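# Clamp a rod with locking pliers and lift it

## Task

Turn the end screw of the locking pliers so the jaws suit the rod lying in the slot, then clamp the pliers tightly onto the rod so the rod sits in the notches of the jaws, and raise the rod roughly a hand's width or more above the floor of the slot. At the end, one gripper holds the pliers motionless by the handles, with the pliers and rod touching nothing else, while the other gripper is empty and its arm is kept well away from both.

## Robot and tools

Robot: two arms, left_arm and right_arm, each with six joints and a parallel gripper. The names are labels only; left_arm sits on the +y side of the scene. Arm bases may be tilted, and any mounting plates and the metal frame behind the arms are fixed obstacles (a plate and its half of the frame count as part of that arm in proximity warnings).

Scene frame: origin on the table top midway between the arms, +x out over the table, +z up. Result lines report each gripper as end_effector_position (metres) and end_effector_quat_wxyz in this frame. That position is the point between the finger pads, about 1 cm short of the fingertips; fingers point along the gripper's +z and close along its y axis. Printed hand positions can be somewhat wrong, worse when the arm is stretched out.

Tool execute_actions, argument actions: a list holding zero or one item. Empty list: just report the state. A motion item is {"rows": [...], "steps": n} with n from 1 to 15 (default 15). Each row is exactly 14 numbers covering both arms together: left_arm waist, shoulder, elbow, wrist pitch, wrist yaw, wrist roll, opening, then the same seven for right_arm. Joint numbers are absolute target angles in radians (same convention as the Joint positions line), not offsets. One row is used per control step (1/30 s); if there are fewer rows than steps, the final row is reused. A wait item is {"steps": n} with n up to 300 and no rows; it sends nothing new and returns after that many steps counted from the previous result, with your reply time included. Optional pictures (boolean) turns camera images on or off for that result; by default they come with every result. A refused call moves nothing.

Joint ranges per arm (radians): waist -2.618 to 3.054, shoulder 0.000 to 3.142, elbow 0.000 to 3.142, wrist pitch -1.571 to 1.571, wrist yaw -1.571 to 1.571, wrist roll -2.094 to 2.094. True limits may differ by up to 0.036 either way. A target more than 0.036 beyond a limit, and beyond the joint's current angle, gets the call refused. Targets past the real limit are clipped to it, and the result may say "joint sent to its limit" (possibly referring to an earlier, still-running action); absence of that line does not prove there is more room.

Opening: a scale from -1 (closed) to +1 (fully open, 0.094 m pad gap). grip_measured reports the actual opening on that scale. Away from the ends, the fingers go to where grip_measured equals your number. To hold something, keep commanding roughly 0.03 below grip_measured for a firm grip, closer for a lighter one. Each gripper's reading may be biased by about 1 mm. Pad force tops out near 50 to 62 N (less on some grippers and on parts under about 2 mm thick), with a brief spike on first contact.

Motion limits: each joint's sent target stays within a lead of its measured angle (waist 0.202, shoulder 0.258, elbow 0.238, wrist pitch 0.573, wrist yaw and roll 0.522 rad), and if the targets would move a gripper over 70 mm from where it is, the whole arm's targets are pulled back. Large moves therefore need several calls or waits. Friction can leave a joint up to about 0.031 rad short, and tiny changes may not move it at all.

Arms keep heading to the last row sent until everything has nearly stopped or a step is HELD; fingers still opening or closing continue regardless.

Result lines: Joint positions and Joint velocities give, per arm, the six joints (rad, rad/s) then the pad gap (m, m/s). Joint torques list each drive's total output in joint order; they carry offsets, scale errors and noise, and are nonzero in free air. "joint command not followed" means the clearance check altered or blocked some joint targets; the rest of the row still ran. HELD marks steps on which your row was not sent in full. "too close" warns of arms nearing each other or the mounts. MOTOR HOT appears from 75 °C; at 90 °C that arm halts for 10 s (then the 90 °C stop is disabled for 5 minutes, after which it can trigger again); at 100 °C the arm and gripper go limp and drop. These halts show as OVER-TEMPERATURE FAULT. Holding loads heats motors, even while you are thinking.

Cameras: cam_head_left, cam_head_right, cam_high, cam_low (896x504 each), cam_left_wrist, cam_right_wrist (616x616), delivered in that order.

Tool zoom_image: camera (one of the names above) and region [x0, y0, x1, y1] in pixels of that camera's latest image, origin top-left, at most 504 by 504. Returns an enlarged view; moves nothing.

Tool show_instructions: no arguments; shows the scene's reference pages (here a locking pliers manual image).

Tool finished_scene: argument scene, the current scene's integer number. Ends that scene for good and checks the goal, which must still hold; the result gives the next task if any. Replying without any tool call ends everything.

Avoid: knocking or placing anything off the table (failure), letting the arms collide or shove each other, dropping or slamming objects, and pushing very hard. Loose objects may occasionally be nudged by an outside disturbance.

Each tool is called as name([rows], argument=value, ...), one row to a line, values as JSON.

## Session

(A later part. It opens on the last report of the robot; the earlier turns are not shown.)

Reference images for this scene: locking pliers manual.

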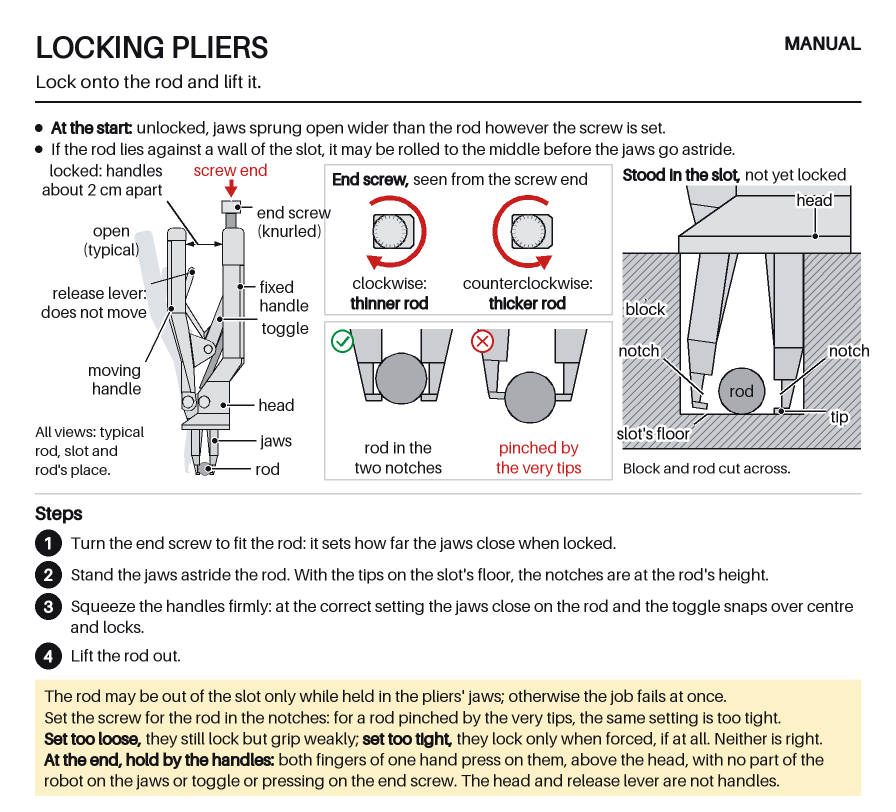

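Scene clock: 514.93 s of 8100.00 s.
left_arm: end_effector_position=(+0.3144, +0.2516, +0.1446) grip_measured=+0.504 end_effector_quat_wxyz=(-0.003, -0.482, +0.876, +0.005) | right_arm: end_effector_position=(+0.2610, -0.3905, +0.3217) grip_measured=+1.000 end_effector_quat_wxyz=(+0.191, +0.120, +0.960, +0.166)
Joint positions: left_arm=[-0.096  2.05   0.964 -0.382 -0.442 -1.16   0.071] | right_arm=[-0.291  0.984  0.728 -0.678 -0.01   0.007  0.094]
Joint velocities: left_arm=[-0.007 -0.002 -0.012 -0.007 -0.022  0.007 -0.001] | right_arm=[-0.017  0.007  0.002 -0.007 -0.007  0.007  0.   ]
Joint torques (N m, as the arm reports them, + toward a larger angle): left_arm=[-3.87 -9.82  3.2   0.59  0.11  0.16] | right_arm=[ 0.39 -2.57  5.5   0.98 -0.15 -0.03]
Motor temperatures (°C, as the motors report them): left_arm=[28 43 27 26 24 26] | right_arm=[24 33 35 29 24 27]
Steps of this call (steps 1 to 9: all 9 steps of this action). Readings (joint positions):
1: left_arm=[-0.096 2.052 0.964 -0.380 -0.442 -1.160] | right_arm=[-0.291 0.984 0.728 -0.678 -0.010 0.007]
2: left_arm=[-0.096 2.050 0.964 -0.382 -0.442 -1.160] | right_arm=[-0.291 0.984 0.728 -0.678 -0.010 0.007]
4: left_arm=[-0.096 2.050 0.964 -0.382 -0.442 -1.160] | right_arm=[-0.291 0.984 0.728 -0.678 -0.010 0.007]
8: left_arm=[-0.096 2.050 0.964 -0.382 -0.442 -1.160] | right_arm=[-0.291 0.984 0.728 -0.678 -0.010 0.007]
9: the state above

execute_actions(actions=[])

zoom_image(camera="cam_left_wrist", region=[230, 240, 440, 450])

Scene clock: 517.13 s of 8100.00 s.
left_arm: end_effector_position=(+0.3144, +0.2516, +0.1446) grip_measured=+0.504 end_effector_quat_wxyz=(-0.003, -0.482, +0.876, +0.005) | right_arm: end_effector_position=(+0.2610, -0.3905, +0.3217) grip_measured=+1.000 end_effector_quat_wxyz=(+0.191, +0.120, +0.960, +0.166)
Joint positions: left_arm=[-0.096  2.05   0.964 -0.382 -0.442 -1.16   0.071] | right_arm=[-0.291  0.984  0.728 -0.678 -0.01   0.007  0.094]
Joint velocities: left_arm=[ 0.012 -0.002 -0.002 -0.007 -0.022  0.022  0.001] | right_arm=[-0.017 -0.002 -0.002  0.007 -0.007 -0.022  0.   ]
Joint torques (N m, as the arm reports them, + toward a larger angle): left_arm=[-3.84 -9.88  3.35  0.59  0.12  0.16] | right_arm=[ 0.33 -2.48  5.69  0.97 -0.15 -0.04]
Motor temperatures (°C, as the motors report them): left_arm=[28 43 27 26 24 26] | right_arm=[24 33 35 29 24 27]
Steps of this call (steps 1 to 15: the robot went on to your last target; steps 16 to 66: nothing new was sent). Readings (joint positions):
1: left_arm=[-0.096 2.050 0.964 -0.382 -0.442 -1.160] | right_arm=[-0.291 0.984 0.728 -0.678 -0.010 0.007]
2: left_arm=[-0.096 2.050 0.964 -0.382 -0.442 -1.160] | right_arm=[-0.291 0.984 0.728 -0.678 -0.010 0.007]
4: left_arm=[-0.096 2.050 0.964 -0.382 -0.442 -1.160] | right_arm=[-0.291 0.984 0.728 -0.678 -0.010 0.007]
8: left_arm=[-0.096 2.050 0.964 -0.382 -0.442 -1.160] | right_arm=[-0.291 0.984 0.728 -0.678 -0.010 0.007]
66: the state above
All arms were judged still, so your last target was given up. Only a new action makes them travel on or press farther. Fingers that are still opening or closing keep moving.

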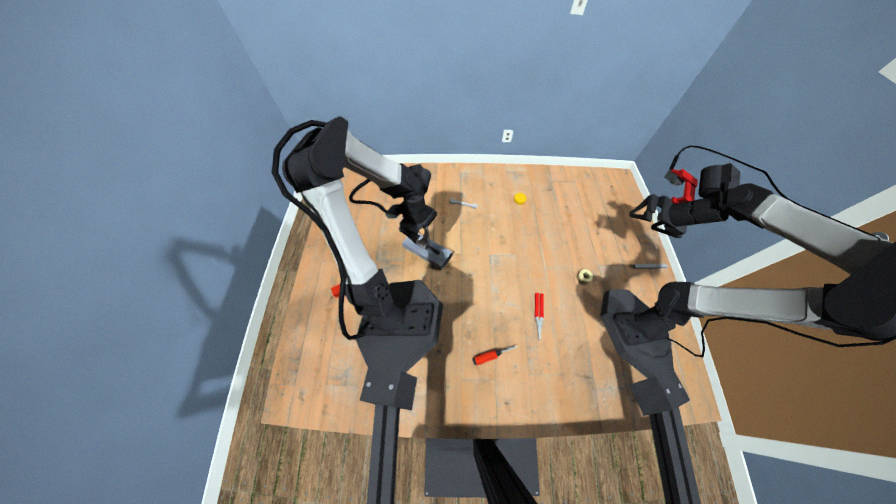

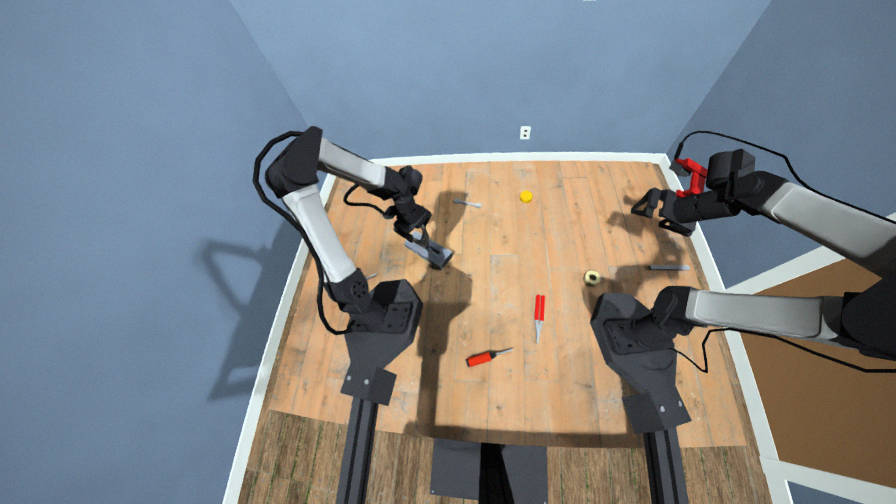

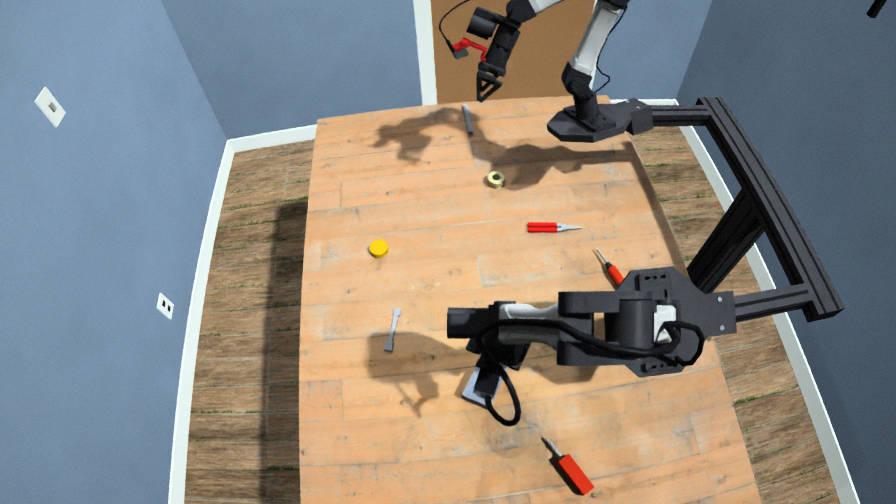

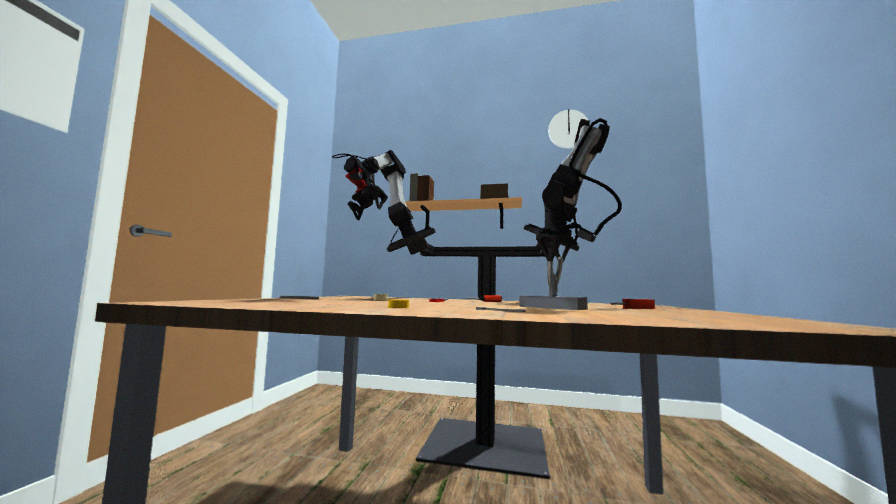

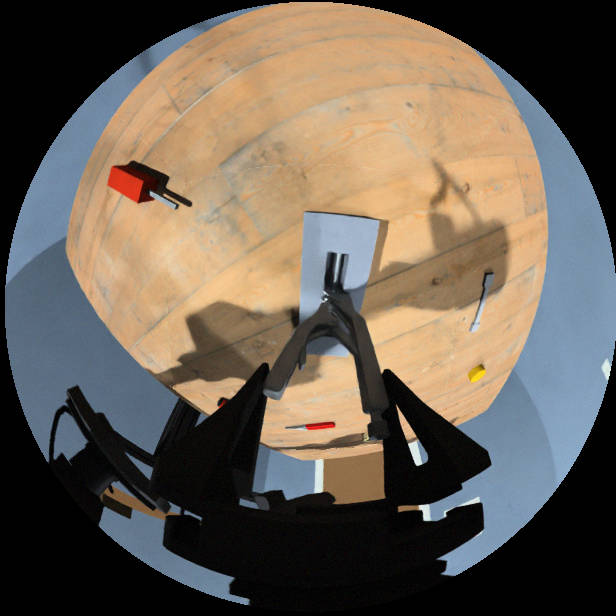

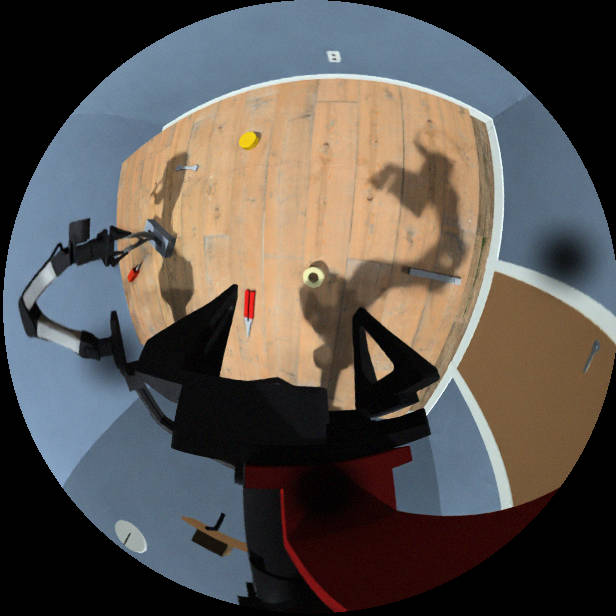

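Region (230, 240, 440, 450) of cam_left_wrist's 616x616 image, scaled by 2.400, with more detail than that image has.

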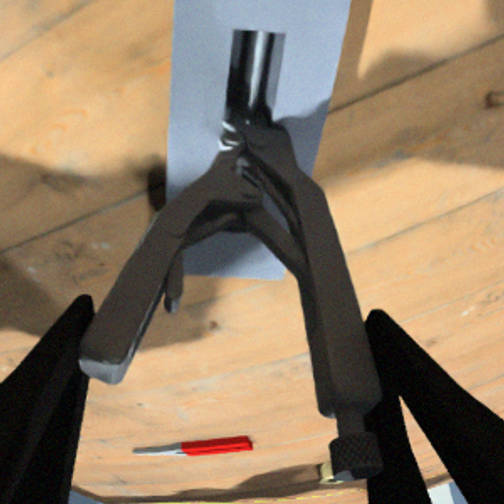

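execute_actions([
  {"rows":[[-0.09,2.056,0.955,-0.36,-0.426,-1.154,0.51,-0.3,1.0,0.7,-0.7,0,0,1],[-0.09,2.056,0.955,-0.36,-0.426,-1.154,0.52,-0.3,1.0,0.7,-0.7,0,0,1],[-0.09,2.056,0.955,-0.36,-0.426,-1.154,0.53,-0.3,1.0,0.7,-0.7,0,0,1]],"steps":12},
], pictures=false)

execute_actions([
  {"rows":[[-0.09,2.056,0.955,-0.355,-0.424,-1.154,0.51,-0.3,1.0,0.7,-0.7,0,0,1],[-0.09,2.056,0.955,-0.355,-0.424,-1.154,0.49,-0.3,1.0,0.7,-0.7,0,0,1]],"steps":9},
], pictures=false)

execute_actions([
  {"rows":[[-0.09,2.056,0.955,-0.351,-0.422,-1.154,0.475,-0.3,1.0,0.7,-0.7,0,0,1],[-0.09,2.056,0.955,-0.351,-0.422,-1.154,0.46,-0.3,1.0,0.7,-0.7,0,0,1]],"steps":9},
], pictures=false)

Scene clock: 524.03 s of 8100.00 s.
left_arm: end_effector_position=(+0.3144, +0.2516, +0.1446) grip_measured=+0.531 end_effector_quat_wxyz=(-0.003, -0.482, +0.876, +0.005) | right_arm: end_effector_position=(+0.2610, -0.3905, +0.3217) grip_measured=+1.000 end_effector_quat_wxyz=(+0.191, +0.120, +0.960, +0.166)
Joint positions: left_arm=[-0.096  2.05   0.964 -0.382 -0.442 -1.16   0.072] | right_arm=[-0.291  0.984  0.728 -0.678 -0.01   0.007  0.094]
Joint velocities: left_arm=[ 0.017 -0.007 -0.012 -0.007  0.051  0.066  0.   ] | right_arm=[0.002 0.012 0.017 0.022 0.007 0.007 0.   ]
Joint torques (N m, as the arm reports them, + toward a larger angle): left_arm=[ -3.86 -10.46   3.34   0.56   0.1    0.16] | right_arm=[ 0.31 -2.49  5.58  0.98 -0.15 -0.05]
Motor temperatures (°C, as the motors report them): left_arm=[28 43 27 26 24 26] | right_arm=[24 33 35 29 24 27]
Steps of this call (steps 1 to 195: nothing new was sent; steps 196 to 207: all 12 steps of this action). Readings (joint positions):
196: left_arm=[-0.096 2.050 0.964 -0.382 -0.442 -1.160] | right_arm=[-0.291 0.984 0.728 -0.678 -0.010 0.007]
197: left_arm=[-0.096 2.050 0.964 -0.382 -0.442 -1.160] | right_arm=[-0.291 0.984 0.728 -0.678 -0.010 0.007]
199: left_arm=[-0.096 2.050 0.964 -0.382 -0.442 -1.160] | right_arm=[-0.291 0.984 0.728 -0.678 -0.010 0.007]
203: left_arm=[-0.096 2.050 0.964 -0.382 -0.442 -1.160] | right_arm=[-0.291 0.984 0.728 -0.678 -0.010 0.007]
207: the state above

Scene clock: 524.33 s of 8100.00 s.
left_arm: end_effector_position=(+0.3144, +0.2516, +0.1446) grip_measured=+0.504 end_effector_quat_wxyz=(-0.003, -0.482, +0.876, +0.005) | right_arm: end_effector_position=(+0.2610, -0.3905, +0.3217) grip_measured=+1.000 end_effector_quat_wxyz=(+0.191, +0.120, +0.960, +0.166)
Joint positions: left_arm=[-0.096  2.05   0.964 -0.382 -0.442 -1.16   0.071] | right_arm=[-0.291  0.984  0.728 -0.678 -0.01   0.007  0.094]
Joint velocities: left_arm=[ 0.007  0.007 -0.002  0.022  0.051  0.037 -0.   ] | right_arm=[ 0.012 -0.007  0.012 -0.051 -0.022 -0.11   0.   ]
Joint torques (N m, as the arm reports them, + toward a larger angle): left_arm=[ -3.83 -10.46   3.36   0.61   0.13   0.16] | right_arm=[ 0.25 -2.51  5.49  0.99 -0.18 -0.04]
Motor temperatures (°C, as the motors report them): left_arm=[28 43 27 26 24 26] | right_arm=[24 33 35 29 24 27]
Steps of this call (steps 1 to 9: all 9 steps of this action). Readings (joint positions):
1: left_arm=[-0.096 2.050 0.964 -0.382 -0.442 -1.160] | right_arm=[-0.291 0.984 0.728 -0.678 -0.010 0.007]
2: left_arm=[-0.096 2.050 0.964 -0.382 -0.442 -1.160] | right_arm=[-0.291 0.984 0.728 -0.678 -0.010 0.007]
4: left_arm=[-0.096 2.050 0.964 -0.382 -0.442 -1.160] | right_arm=[-0.291 0.984 0.728 -0.678 -0.010 0.007]
8: left_arm=[-0.096 2.050 0.964 -0.382 -0.442 -1.160] | right_arm=[-0.291 0.984 0.728 -0.678 -0.010 0.007]
9: the state above

Scene clock: 524.63 s of 8100.00 s.
left_arm: end_effector_position=(+0.3143, +0.2516, +0.1446) grip_measured=+0.484 end_effector_quat_wxyz=(-0.003, -0.482, +0.876, +0.005) | right_arm: end_effector_position=(+0.2610, -0.3905, +0.3217) grip_measured=+1.000 end_effector_quat_wxyz=(+0.191, +0.120, +0.960, +0.166)
Joint positions: left_arm=[-0.096  2.05   0.964 -0.382 -0.442 -1.161  0.07 ] | right_arm=[-0.291  0.984  0.728 -0.678 -0.01   0.007  0.094]
Joint velocities: left_arm=[ 0.002 -0.002 -0.007  0.066  0.022  0.007  0.001] | right_arm=[ 0.002 -0.007  0.012 -0.007 -0.051 -0.022  0.   ]
Joint torques (N m, as the arm reports them, + toward a larger angle): left_arm=[ -3.84 -10.46   3.35   0.66   0.14   0.17] | right_arm=[ 0.32 -2.66  5.45  0.96 -0.17 -0.04]
Motor temperatures (°C, as the motors report them): left_arm=[28 43 27 26 24 26] | right_arm=[24 33 35 29 24 27]
Steps of this call (steps 1 to 9: all 9 steps of this action). Readings (joint positions):
1: left_arm=[-0.096 2.050 0.964 -0.382 -0.442 -1.160] | right_arm=[-0.291 0.984 0.728 -0.678 -0.010 0.007]
2: left_arm=[-0.096 2.050 0.964 -0.382 -0.442 -1.160] | right_arm=[-0.291 0.984 0.728 -0.678 -0.010 0.007]
4: left_arm=[-0.096 2.050 0.964 -0.382 -0.442 -1.161] | right_arm=[-0.291 0.984 0.728 -0.678 -0.010 0.007]
8: left_arm=[-0.096 2.050 0.964 -0.382 -0.442 -1.161] | right_arm=[-0.291 0.984 0.728 -0.678 -0.010 0.007]
9: the state above

execute_actions([
  {"rows":[[-0.096,2.05,0.964,-0.38,-0.44,-1.16,0.49,-0.3,1.0,0.7,-0.7,0,0,1],[-0.096,2.05,0.964,-0.38,-0.44,-1.16,0.51,-0.3,1.0,0.7,-0.7,0,0,1],[-0.096,2.05,0.964,-0.38,-0.44,-1.16,0.53,-0.3,1.0,0.7,-0.7,0,0,1],[-0.096,2.05,0.964,-0.38,-0.44,-1.16,0.55,-0.3,1.0,0.7,-0.7,0,0,1],[-0.096,2.05,0.964,-0.38,-0.44,-1.16,0.57,-0.3,1.0,0.7,-0.7,0,0,1],[-0.096,2.05,0.964,-0.38,-0.44,-1.16,0.59,-0.3,1.0,0.7,-0.7,0,0,1],[-0.096,2.05,0.964,-0.38,-0.44,-1.16,0.61,-0.3,1.0,0.7,-0.7,0,0,1],[-0.096,2.05,0.964,-0.38,-0.44,-1.16,0.63,-0.3,1.0,0.7,-0.7,0,0,1],[-0.096,2.05,0.964,-0.38,-0.44,-1.16,0.66,-0.3,1.0,0.7,-0.7,0,0,1],[-0.096,2.05,0.964,-0.39,-0.44,-1.16,0.72,-0.3,1.0,0.7,-0.7,0,0,1],[-0.096,2.05,0.964,-0.4,-0.44,-1.16,0.8,-0.3,1.0,0.7,-0.7,0,0,1],[-0.096,2.05,0.964,-0.41,-0.44,-1.16,0.9,-0.3,1.0,0.7,-0.7,0,0,1],[-0.096,2.05,0.964,-0.42,-0.44,-1.16,1,-0.3,1.0,0.7,-0.7,0,0,1]],"steps":13},
], pictures=false)

execute_actions([
  {"rows":[[-0.106,2.04,0.97,-0.43,-0.45,-1.17,1,-0.3,1.0,0.7,-0.7,0,0,1],[-0.11,2.034,0.973,-0.44,-0.45,-1.175,1,-0.3,1.0,0.7,-0.7,0,0,1],[-0.114,2.028,0.976,-0.45,-0.455,-1.18,1,-0.3,1.0,0.7,-0.7,0,0,1],[-0.118,2.022,0.979,-0.46,-0.455,-1.185,1,-0.3,1.0,0.7,-0.7,0,0,1],[-0.122,2.016,0.982,-0.47,-0.46,-1.19,1,-0.3,1.0,0.7,-0.7,0,0,1],[-0.126,2.01,0.985,-0.48,-0.46,-1.195,1,-0.3,1.0,0.7,-0.7,0,0,1],[-0.13,2.004,0.988,-0.49,-0.46,-1.2,1,-0.3,1.0,0.7,-0.7,0,0,1],[-0.134,1.998,0.991,-0.5,-0.46,-1.205,1,-0.3,1.0,0.7,-0.7,0,0,1],[-0.138,1.992,0.994,-0.51,-0.46,-1.21,1,-0.3,1.0,0.7,-0.7,0,0,1],[-0.142,1.986,0.997,-0.52,-0.46,-1.215,1,-0.3,1.0,0.7,-0.7,0,0,1],[-0.146,1.98,1.0,-0.53,-0.46,-1.22,1,-0.3,1.0,0.7,-0.7,0,0,1],[-0.15,1.974,1.003,-0.535,-0.46,-1.22,1,-0.3,1.0,0.7,-0.7,0,0,1],[-0.154,1.968,1.006,-0.54,-0.46,-1.22,1,-0.3,1.0,0.7,-0.7,0,0,1]],"steps":15},
], pictures=false)

execute_actions([
  {"rows":[[-0.157,1.98,1.02,-0.545,-0.46,-1.225,1,-0.3,1.0,0.7,-0.7,0,0,1],[-0.16,1.99,1.032,-0.548,-0.46,-1.23,1,-0.3,1.0,0.7,-0.7,0,0,1],[-0.163,2.0,1.044,-0.548,-0.46,-1.235,1,-0.3,1.0,0.7,-0.7,0,0,1],[-0.166,2.01,1.056,-0.548,-0.46,-1.24,1,-0.3,1.0,0.7,-0.7,0,0,1],[-0.169,2.02,1.068,-0.548,-0.46,-1.245,1,-0.3,1.0,0.7,-0.7,0,0,1],[-0.172,2.03,1.08,-0.548,-0.46,-1.25,1,-0.3,1.0,0.7,-0.7,0,0,1],[-0.175,2.04,1.092,-0.548,-0.46,-1.25,1,-0.3,1.0,0.7,-0.7,0,0,1],[-0.178,2.05,1.104,-0.548,-0.46,-1.25,1,-0.3,1.0,0.7,-0.7,0,0,1],[-0.181,2.06,1.113,-0.548,-0.46,-1.25,1,-0.3,1.0,0.7,-0.7,0,0,1],[-0.181,2.064,1.113,-0.548,-0.46,-1.25,1,-0.3,1.0,0.7,-0.7,0,0,1]],"steps":15},
], pictures=false)

execute_actions([
  {"steps":8},
])

Scene clock: 554.30 s of 8100.00 s.
left_arm: end_effector_position=(+0.3129, +0.2520, +0.1448) grip_measured=+0.955 end_effector_quat_wxyz=(-0.005, -0.481, +0.876, +0.007) | right_arm: end_effector_position=(+0.2610, -0.3905, +0.3217) grip_measured=+1.000 end_effector_quat_wxyz=(+0.191, +0.120, +0.960, +0.166)
Joint positions: left_arm=[-0.096  2.049  0.964 -0.389 -0.443 -1.162  0.092] | right_arm=[-0.291  0.984  0.728 -0.678 -0.01   0.007  0.094]
Joint velocities: left_arm=[-0.012  0.002 -0.012 -0.125 -0.007 -0.081  0.126] | right_arm=[ 0.002  0.012  0.002 -0.081 -0.007  0.007  0.   ]
Joint torques (N m, as the arm reports them, + toward a larger angle): left_arm=[ -4.29 -10.96   4.14   0.15  -0.04   0.12] | right_arm=[ 0.68 -2.47  5.41  0.94 -0.15 -0.04]
Motor temperatures (°C, as the motors report them): left_arm=[28 42 27 26 24 26] | right_arm=[24 33 35 29 24 27]
Steps of this call (steps 1 to 15: the robot went on to your last target; steps 16 to 877: nothing new was sent; steps 878 to 890: all 13 steps of this action). Readings (joint positions):
878: left_arm=[-0.096 2.049 0.964 -0.383 -0.443 -1.162] | right_arm=[-0.291 0.984 0.728 -0.678 -0.010 0.007]
879: left_arm=[-0.096 2.049 0.964 -0.383 -0.443 -1.162] | right_arm=[-0.291 0.984 0.728 -0.678 -0.010 0.007]
881: left_arm=[-0.096 2.049 0.964 -0.383 -0.443 -1.162] | right_arm=[-0.291 0.984 0.728 -0.678 -0.010 0.007]
885: left_arm=[-0.096 2.049 0.964 -0.383 -0.443 -1.162] | right_arm=[-0.291 0.984 0.728 -0.678 -0.010 0.007]
890: the state above
After step 877, the last 92 steps of your reply time or wait did not run and took no scene time. You can wait again.

Scene clock: 554.80 s of 8100.00 s.
left_arm: end_effector_position=(+0.3152, +0.2497, +0.1742) grip_measured=+1.000 end_effector_quat_wxyz=(-0.001, -0.478, +0.878, +0.007) | right_arm: end_effector_position=(+0.2610, -0.3905, +0.3217) grip_measured=+1.000 end_effector_quat_wxyz=(+0.191, +0.120, +0.960, +0.166)
Joint positions: left_arm=[-0.144  1.976  0.99  -0.505 -0.452 -1.206  0.094] | right_arm=[-0.291  0.984  0.728 -0.678 -0.01   0.007  0.094]
Joint velocities: left_arm=[-0.076 -0.105  0.066 -0.11  -0.022  0.037  0.   ] | right_arm=[-0.002 -0.002  0.012  0.037 -0.037  0.007  0.   ]
Joint torques (N m, as the arm reports them, + toward a larger angle): left_arm=[ -4.73 -10.89   5.81   0.1   -0.12   0.05] | right_arm=[ 0.39 -2.63  5.48  0.93 -0.2  -0.05]
Motor temperatures (°C, as the motors report them): left_arm=[28 42 27 26 24 26] | right_arm=[24 33 35 29 24 27]
Steps of this call (steps 1 to 15: all 15 steps of this action). Readings (joint positions):
1: left_arm=[-0.096 2.049 0.964 -0.393 -0.443 -1.162] | right_arm=[-0.291 0.984 0.728 -0.678 -0.010 0.007]
2: left_arm=[-0.096 2.049 0.964 -0.398 -0.443 -1.163] | right_arm=[-0.291 0.984 0.728 -0.678 -0.010 0.007]
4: left_arm=[-0.100 2.044 0.964 -0.414 -0.445 -1.167] | right_arm=[-0.291 0.984 0.728 -0.678 -0.010 0.007]
8: left_arm=[-0.116 2.018 0.966 -0.450 -0.449 -1.182] | right_arm=[-0.291 0.984 0.728 -0.678 -0.010 0.007]
15: the state above

Scene clock: 555.30 s of 8100.00 s.
left_arm: end_effector_position=(+0.3396, +0.2338, +0.1759) grip_measured=+1.000 end_effector_quat_wxyz=(+0.006, -0.484, +0.875, +0.000) | right_arm: end_effector_position=(+0.2610, -0.3905, +0.3217) grip_measured=+1.000 end_effector_quat_wxyz=(+0.191, +0.120, +0.960, +0.166)
Joint positions: left_arm=[-0.174  2.047  1.099 -0.534 -0.455 -1.241  0.094] | right_arm=[-0.291  0.984  0.728 -0.678 -0.01   0.007  0.094]
Joint velocities: left_arm=[ 0.002  0.002  0.002  0.007  0.022 -0.037  0.   ] | right_arm=[-0.002 -0.007 -0.012 -0.051  0.037  0.066  0.   ]
Joint torques (N m, as the arm reports them, + toward a larger angle): left_arm=[-5.14 -9.88  6.31  0.21 -0.12  0.06] | right_arm=[ 0.38 -2.5   5.6   0.95 -0.18 -0.05]
Motor temperatures (°C, as the motors report them): left_arm=[28 42 27 26 24 26] | right_arm=[24 33 35 29 24 27]
Steps of this call (steps 1 to 15: all 15 steps of this action). Readings (joint positions):
1: left_arm=[-0.145 1.975 0.994 -0.510 -0.453 -1.208] | right_arm=[-0.291 0.984 0.728 -0.678 -0.010 0.007]
2: left_arm=[-0.147 1.975 1.001 -0.516 -0.453 -1.211] | right_arm=[-0.291 0.984 0.728 -0.678 -0.010 0.007]
4: left_arm=[-0.151 1.980 1.019 -0.527 -0.453 -1.218] | right_arm=[-0.291 0.984 0.728 -0.678 -0.010 0.007]
8: left_arm=[-0.162 2.011 1.070 -0.532 -0.454 -1.233] | right_arm=[-0.291 0.984 0.728 -0.678 -0.010 0.007]
15: the state above

Scene clock: 555.57 s of 8100.00 s.
left_arm: end_effector_position=(+0.3394, +0.2339, +0.1759) grip_measured=+1.000 end_effector_quat_wxyz=(+0.006, -0.485, +0.875, +0.001) | right_arm: end_effector_position=(+0.2610, -0.3905, +0.3217) grip_measured=+1.000 end_effector_quat_wxyz=(+0.191, +0.120, +0.960, +0.166)
Joint positions: left_arm=[-0.174  2.047  1.099 -0.535 -0.455 -1.243  0.094] | right_arm=[-0.291  0.984  0.728 -0.678 -0.01   0.007  0.094]
Joint velocities: left_arm=[-0.012 -0.002  0.007 -0.007 -0.051  0.037  0.   ] | right_arm=[ 0.007 -0.002 -0.012  0.022 -0.007  0.037  0.   ]
Joint torques (N m, as the arm reports them, + toward a larger angle): left_arm=[-5.13 -9.96  6.32  0.22 -0.12  0.03] | right_arm=[ 0.35 -2.35  5.54  0.95 -0.2  -0.06]
Motor temperatures (°C, as the motors report them): left_arm=[28 42 27 26 24 26] | right_arm=[24 33 35 29 24 27]
Steps of this call (steps 1 to 8: the robot went on to your last target). Readings (joint positions):
1: left_arm=[-0.174 2.047 1.099 -0.534 -0.455 -1.242] | right_arm=[-0.291 0.984 0.728 -0.678 -0.010 0.007]
2: left_arm=[-0.174 2.047 1.099 -0.534 -0.455 -1.242] | right_arm=[-0.291 0.984 0.728 -0.678 -0.010 0.007]
4: left_arm=[-0.174 2.047 1.099 -0.535 -0.455 -1.243] | right_arm=[-0.291 0.984 0.728 -0.678 -0.010 0.007]
8: the state above

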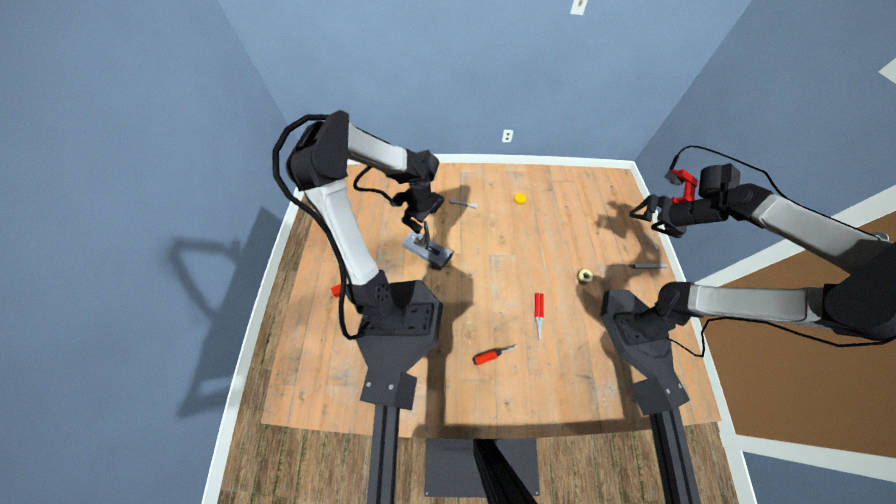

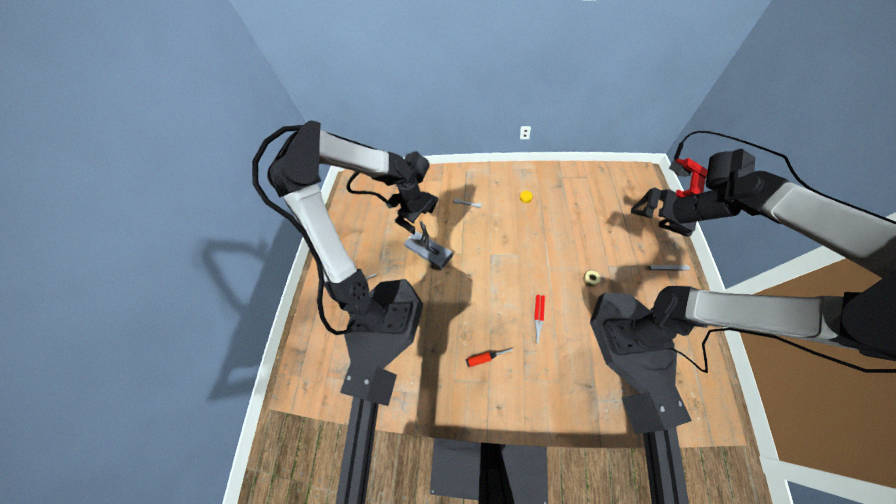

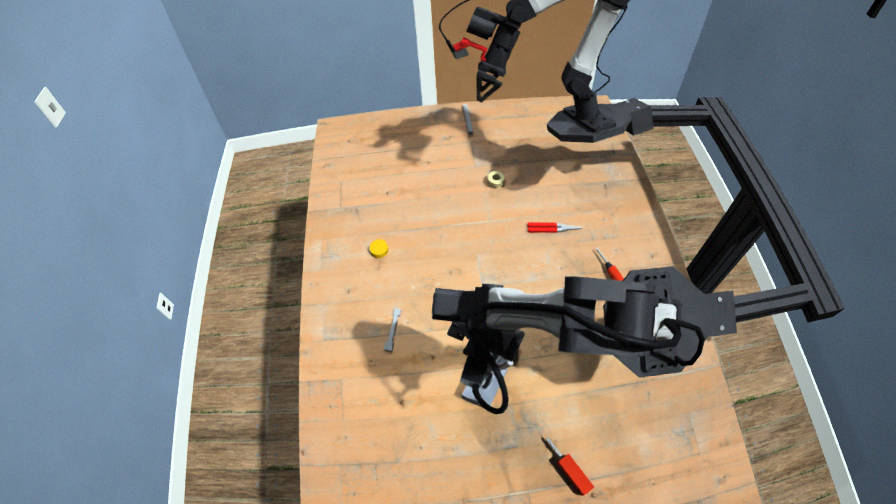

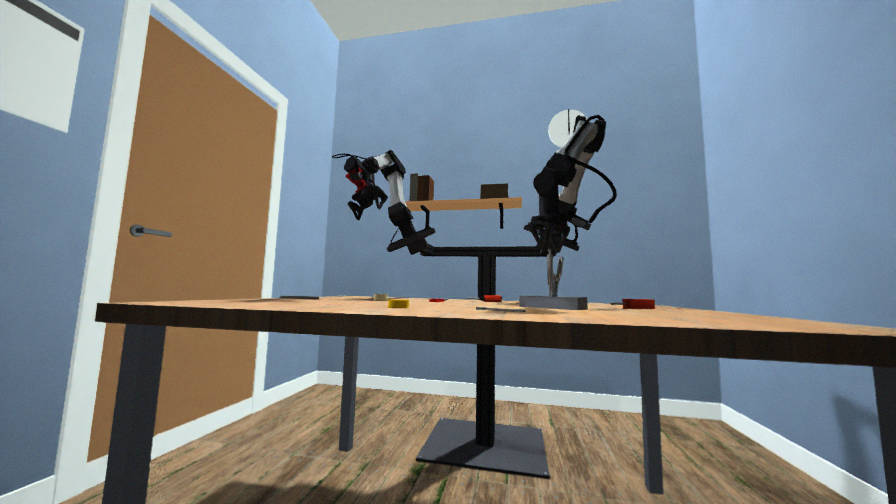

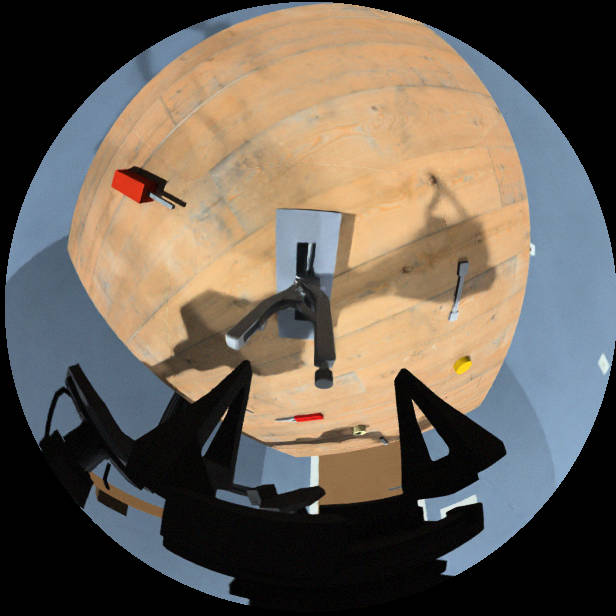

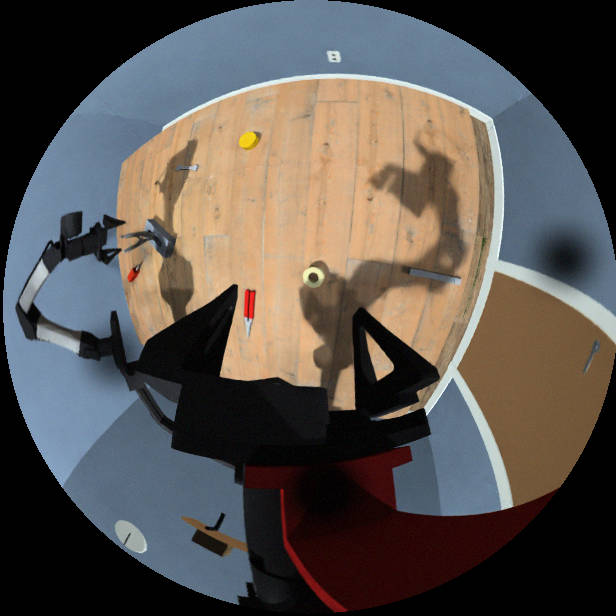

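execute_actions([
  {"rows":[[-0.178,2.055,1.105,-0.555,-0.458,-1.1,0.6,-0.3,1.0,0.7,-0.7,0,0,1],[-0.178,2.055,1.105,-0.555,-0.458,-0.9,0.2,-0.3,1.0,0.7,-0.7,0,0,1],[-0.178,2.055,1.105,-0.555,-0.458,0.335,-0.45,-0.3,1.0,0.7,-0.7,0,0,1]],"steps":15},
], pictures=false)

execute_actions([
  {"steps":20},
])

zoom_image(camera="cam_left_wrist", region=[250, 300, 400, 450])

Scene clock: 562.40 s of 8100.00 s.
left_arm: end_effector_position=(+0.3383, +0.2341, +0.1759) grip_measured=-0.448 end_effector_quat_wxyz=(+0.002, +0.144, +0.989, +0.004) | right_arm: end_effector_position=(+0.2610, -0.3905, +0.3217) grip_measured=+1.000 end_effector_quat_wxyz=(+0.191, +0.120, +0.960, +0.166)
Joint positions: left_arm=[-0.174  2.047  1.099 -0.54  -0.455  0.056  0.026] | right_arm=[-0.291  0.984  0.728 -0.678 -0.01   0.007  0.094]
Joint velocities: left_arm=[ 0.007  0.002  0.002 -0.037 -0.051  1.751  0.001] | right_arm=[-0.002 -0.002 -0.002 -0.022 -0.037  0.066  0.   ]
Joint torques (N m, as the arm reports them, + toward a larger angle): left_arm=[ -5.04 -10.86   5.65   0.24  -0.02   0.14] | right_arm=[ 0.48 -2.53  5.41  0.94 -0.19 -0.04]
Motor temperatures (°C, as the motors report them): left_arm=[28 42 27 26 24 26] | right_arm=[24 33 35 29 24 27]
Steps of this call (steps 1 to 15: the robot went on to your last target; steps 16 to 190: nothing new was sent; steps 191 to 205: all 15 steps of this action). Readings (joint positions):
191: left_arm=[-0.174 2.047 1.099 -0.535 -0.455 -1.224] | right_arm=[-0.291 0.984 0.728 -0.678 -0.010 0.007]
192: left_arm=[-0.174 2.047 1.099 -0.536 -0.455 -1.172] | right_arm=[-0.291 0.984 0.728 -0.678 -0.010 0.007]
194: left_arm=[-0.174 2.047 1.099 -0.538 -0.455 -0.983] | right_arm=[-0.291 0.984 0.728 -0.678 -0.010 0.007]
198: left_arm=[-0.174 2.047 1.099 -0.540 -0.455 -0.589] | right_arm=[-0.291 0.984 0.728 -0.678 -0.010 0.007]
205: the state above

Scene clock: 563.07 s of 8100.00 s.
left_arm: end_effector_position=(+0.3383, +0.2341, +0.1759) grip_measured=-0.448 end_effector_quat_wxyz=(+0.002, +0.276, +0.961, +0.005) | right_arm: end_effector_position=(+0.2610, -0.3905, +0.3217) grip_measured=+1.000 end_effector_quat_wxyz=(+0.191, +0.120, +0.960, +0.166)
Joint positions: left_arm=[-0.174  2.047  1.099 -0.54  -0.455  0.326  0.026] | right_arm=[-0.291  0.984  0.728 -0.678 -0.01   0.007  0.094]
Joint velocities: left_arm=[-0.002  0.012 -0.007 -0.022 -0.051  0.007 -0.   ] | right_arm=[-0.007 -0.002  0.007 -0.022  0.007  0.022  0.   ]
Joint torques (N m, as the arm reports them, + toward a larger angle): left_arm=[ -4.94 -10.87   5.64   0.25  -0.01   0.16] | right_arm=[ 0.43 -2.48  5.46  0.97 -0.19 -0.05]
Motor temperatures (°C, as the motors report them): left_arm=[28 42 27 26 24 26] | right_arm=[24 33 35 29 24 27]
Steps of this call (steps 1 to 20: the robot went on to your last target). Readings (joint positions):
1: left_arm=[-0.174 2.047 1.099 -0.540 -0.455 0.111] | right_arm=[-0.291 0.984 0.728 -0.678 -0.010 0.007]
2: left_arm=[-0.174 2.047 1.099 -0.540 -0.455 0.155] | right_arm=[-0.291 0.984 0.728 -0.678 -0.010 0.007]
4: left_arm=[-0.174 2.047 1.099 -0.540 -0.455 0.218] | right_arm=[-0.291 0.984 0.728 -0.678 -0.010 0.007]
8: left_arm=[-0.174 2.047 1.099 -0.540 -0.455 0.284] | right_arm=[-0.291 0.984 0.728 -0.678 -0.010 0.007]
20: the state above

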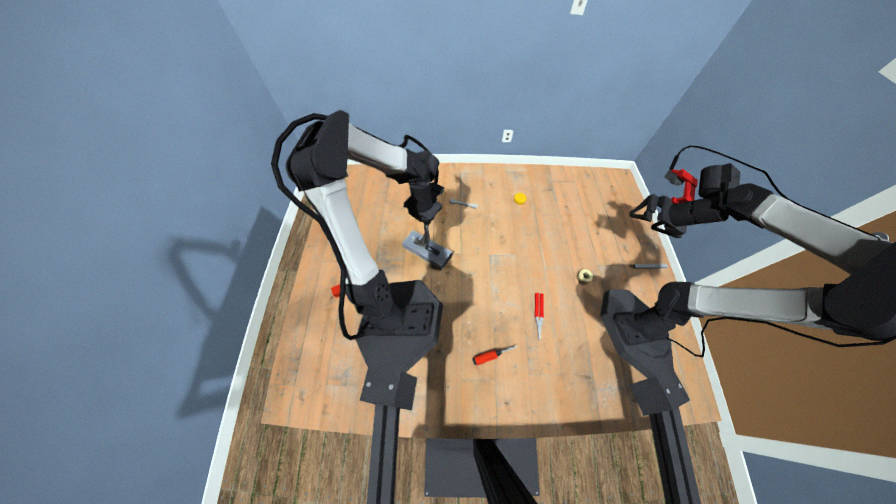

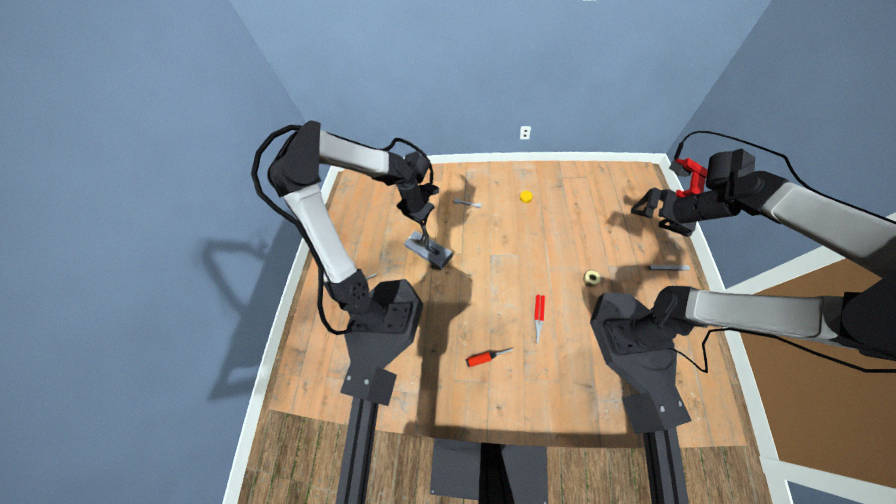

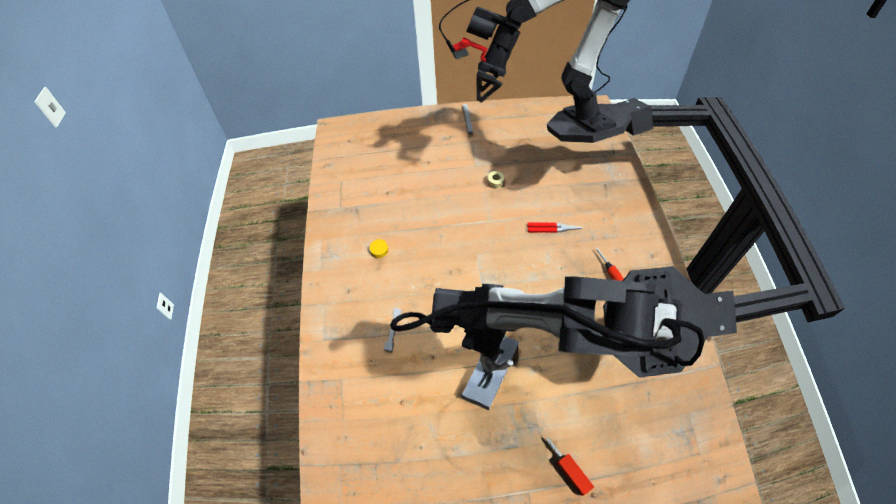

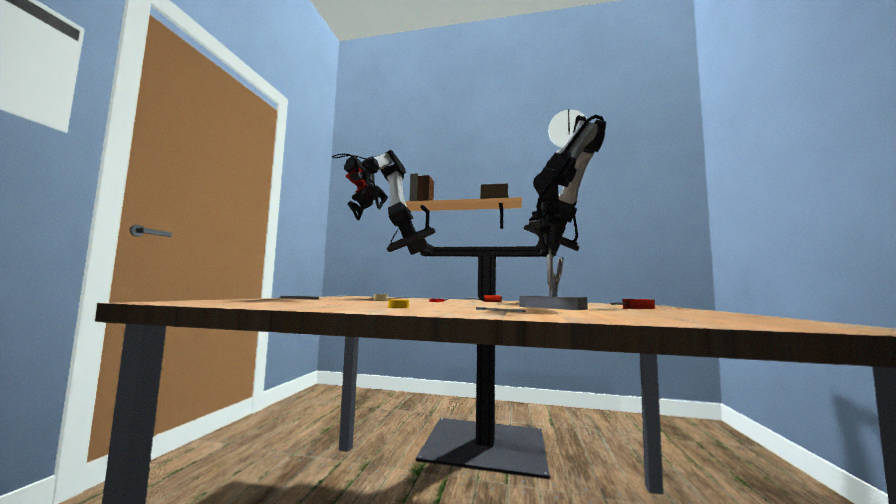

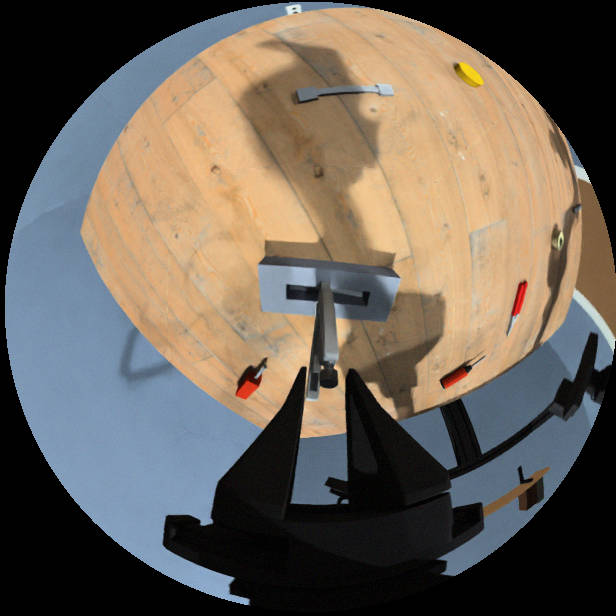

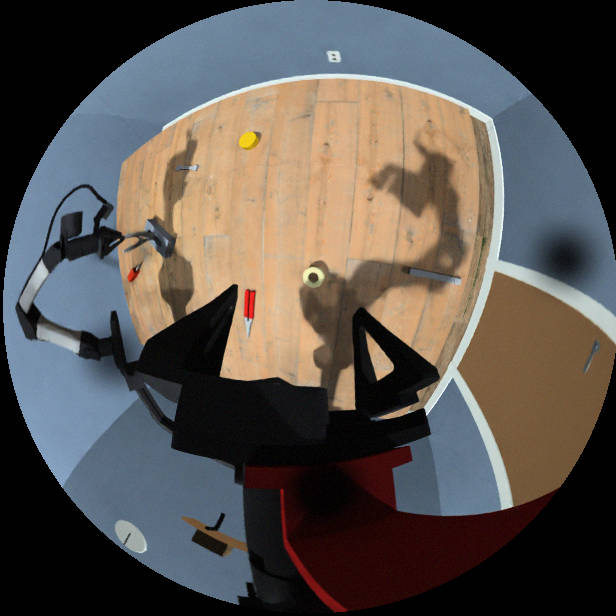

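Region (250, 300, 400, 450) of cam_left_wrist's 616x616 image, scaled by 3.360, with more detail than that image has.

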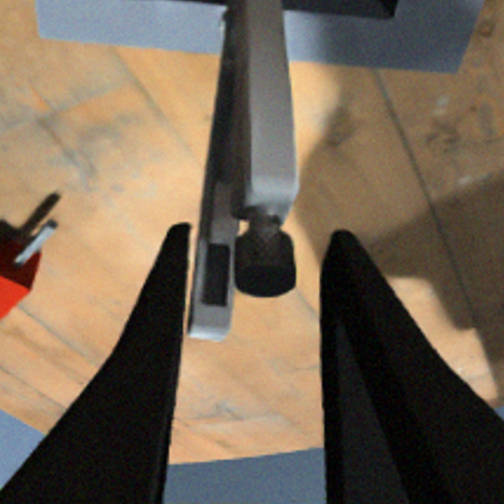

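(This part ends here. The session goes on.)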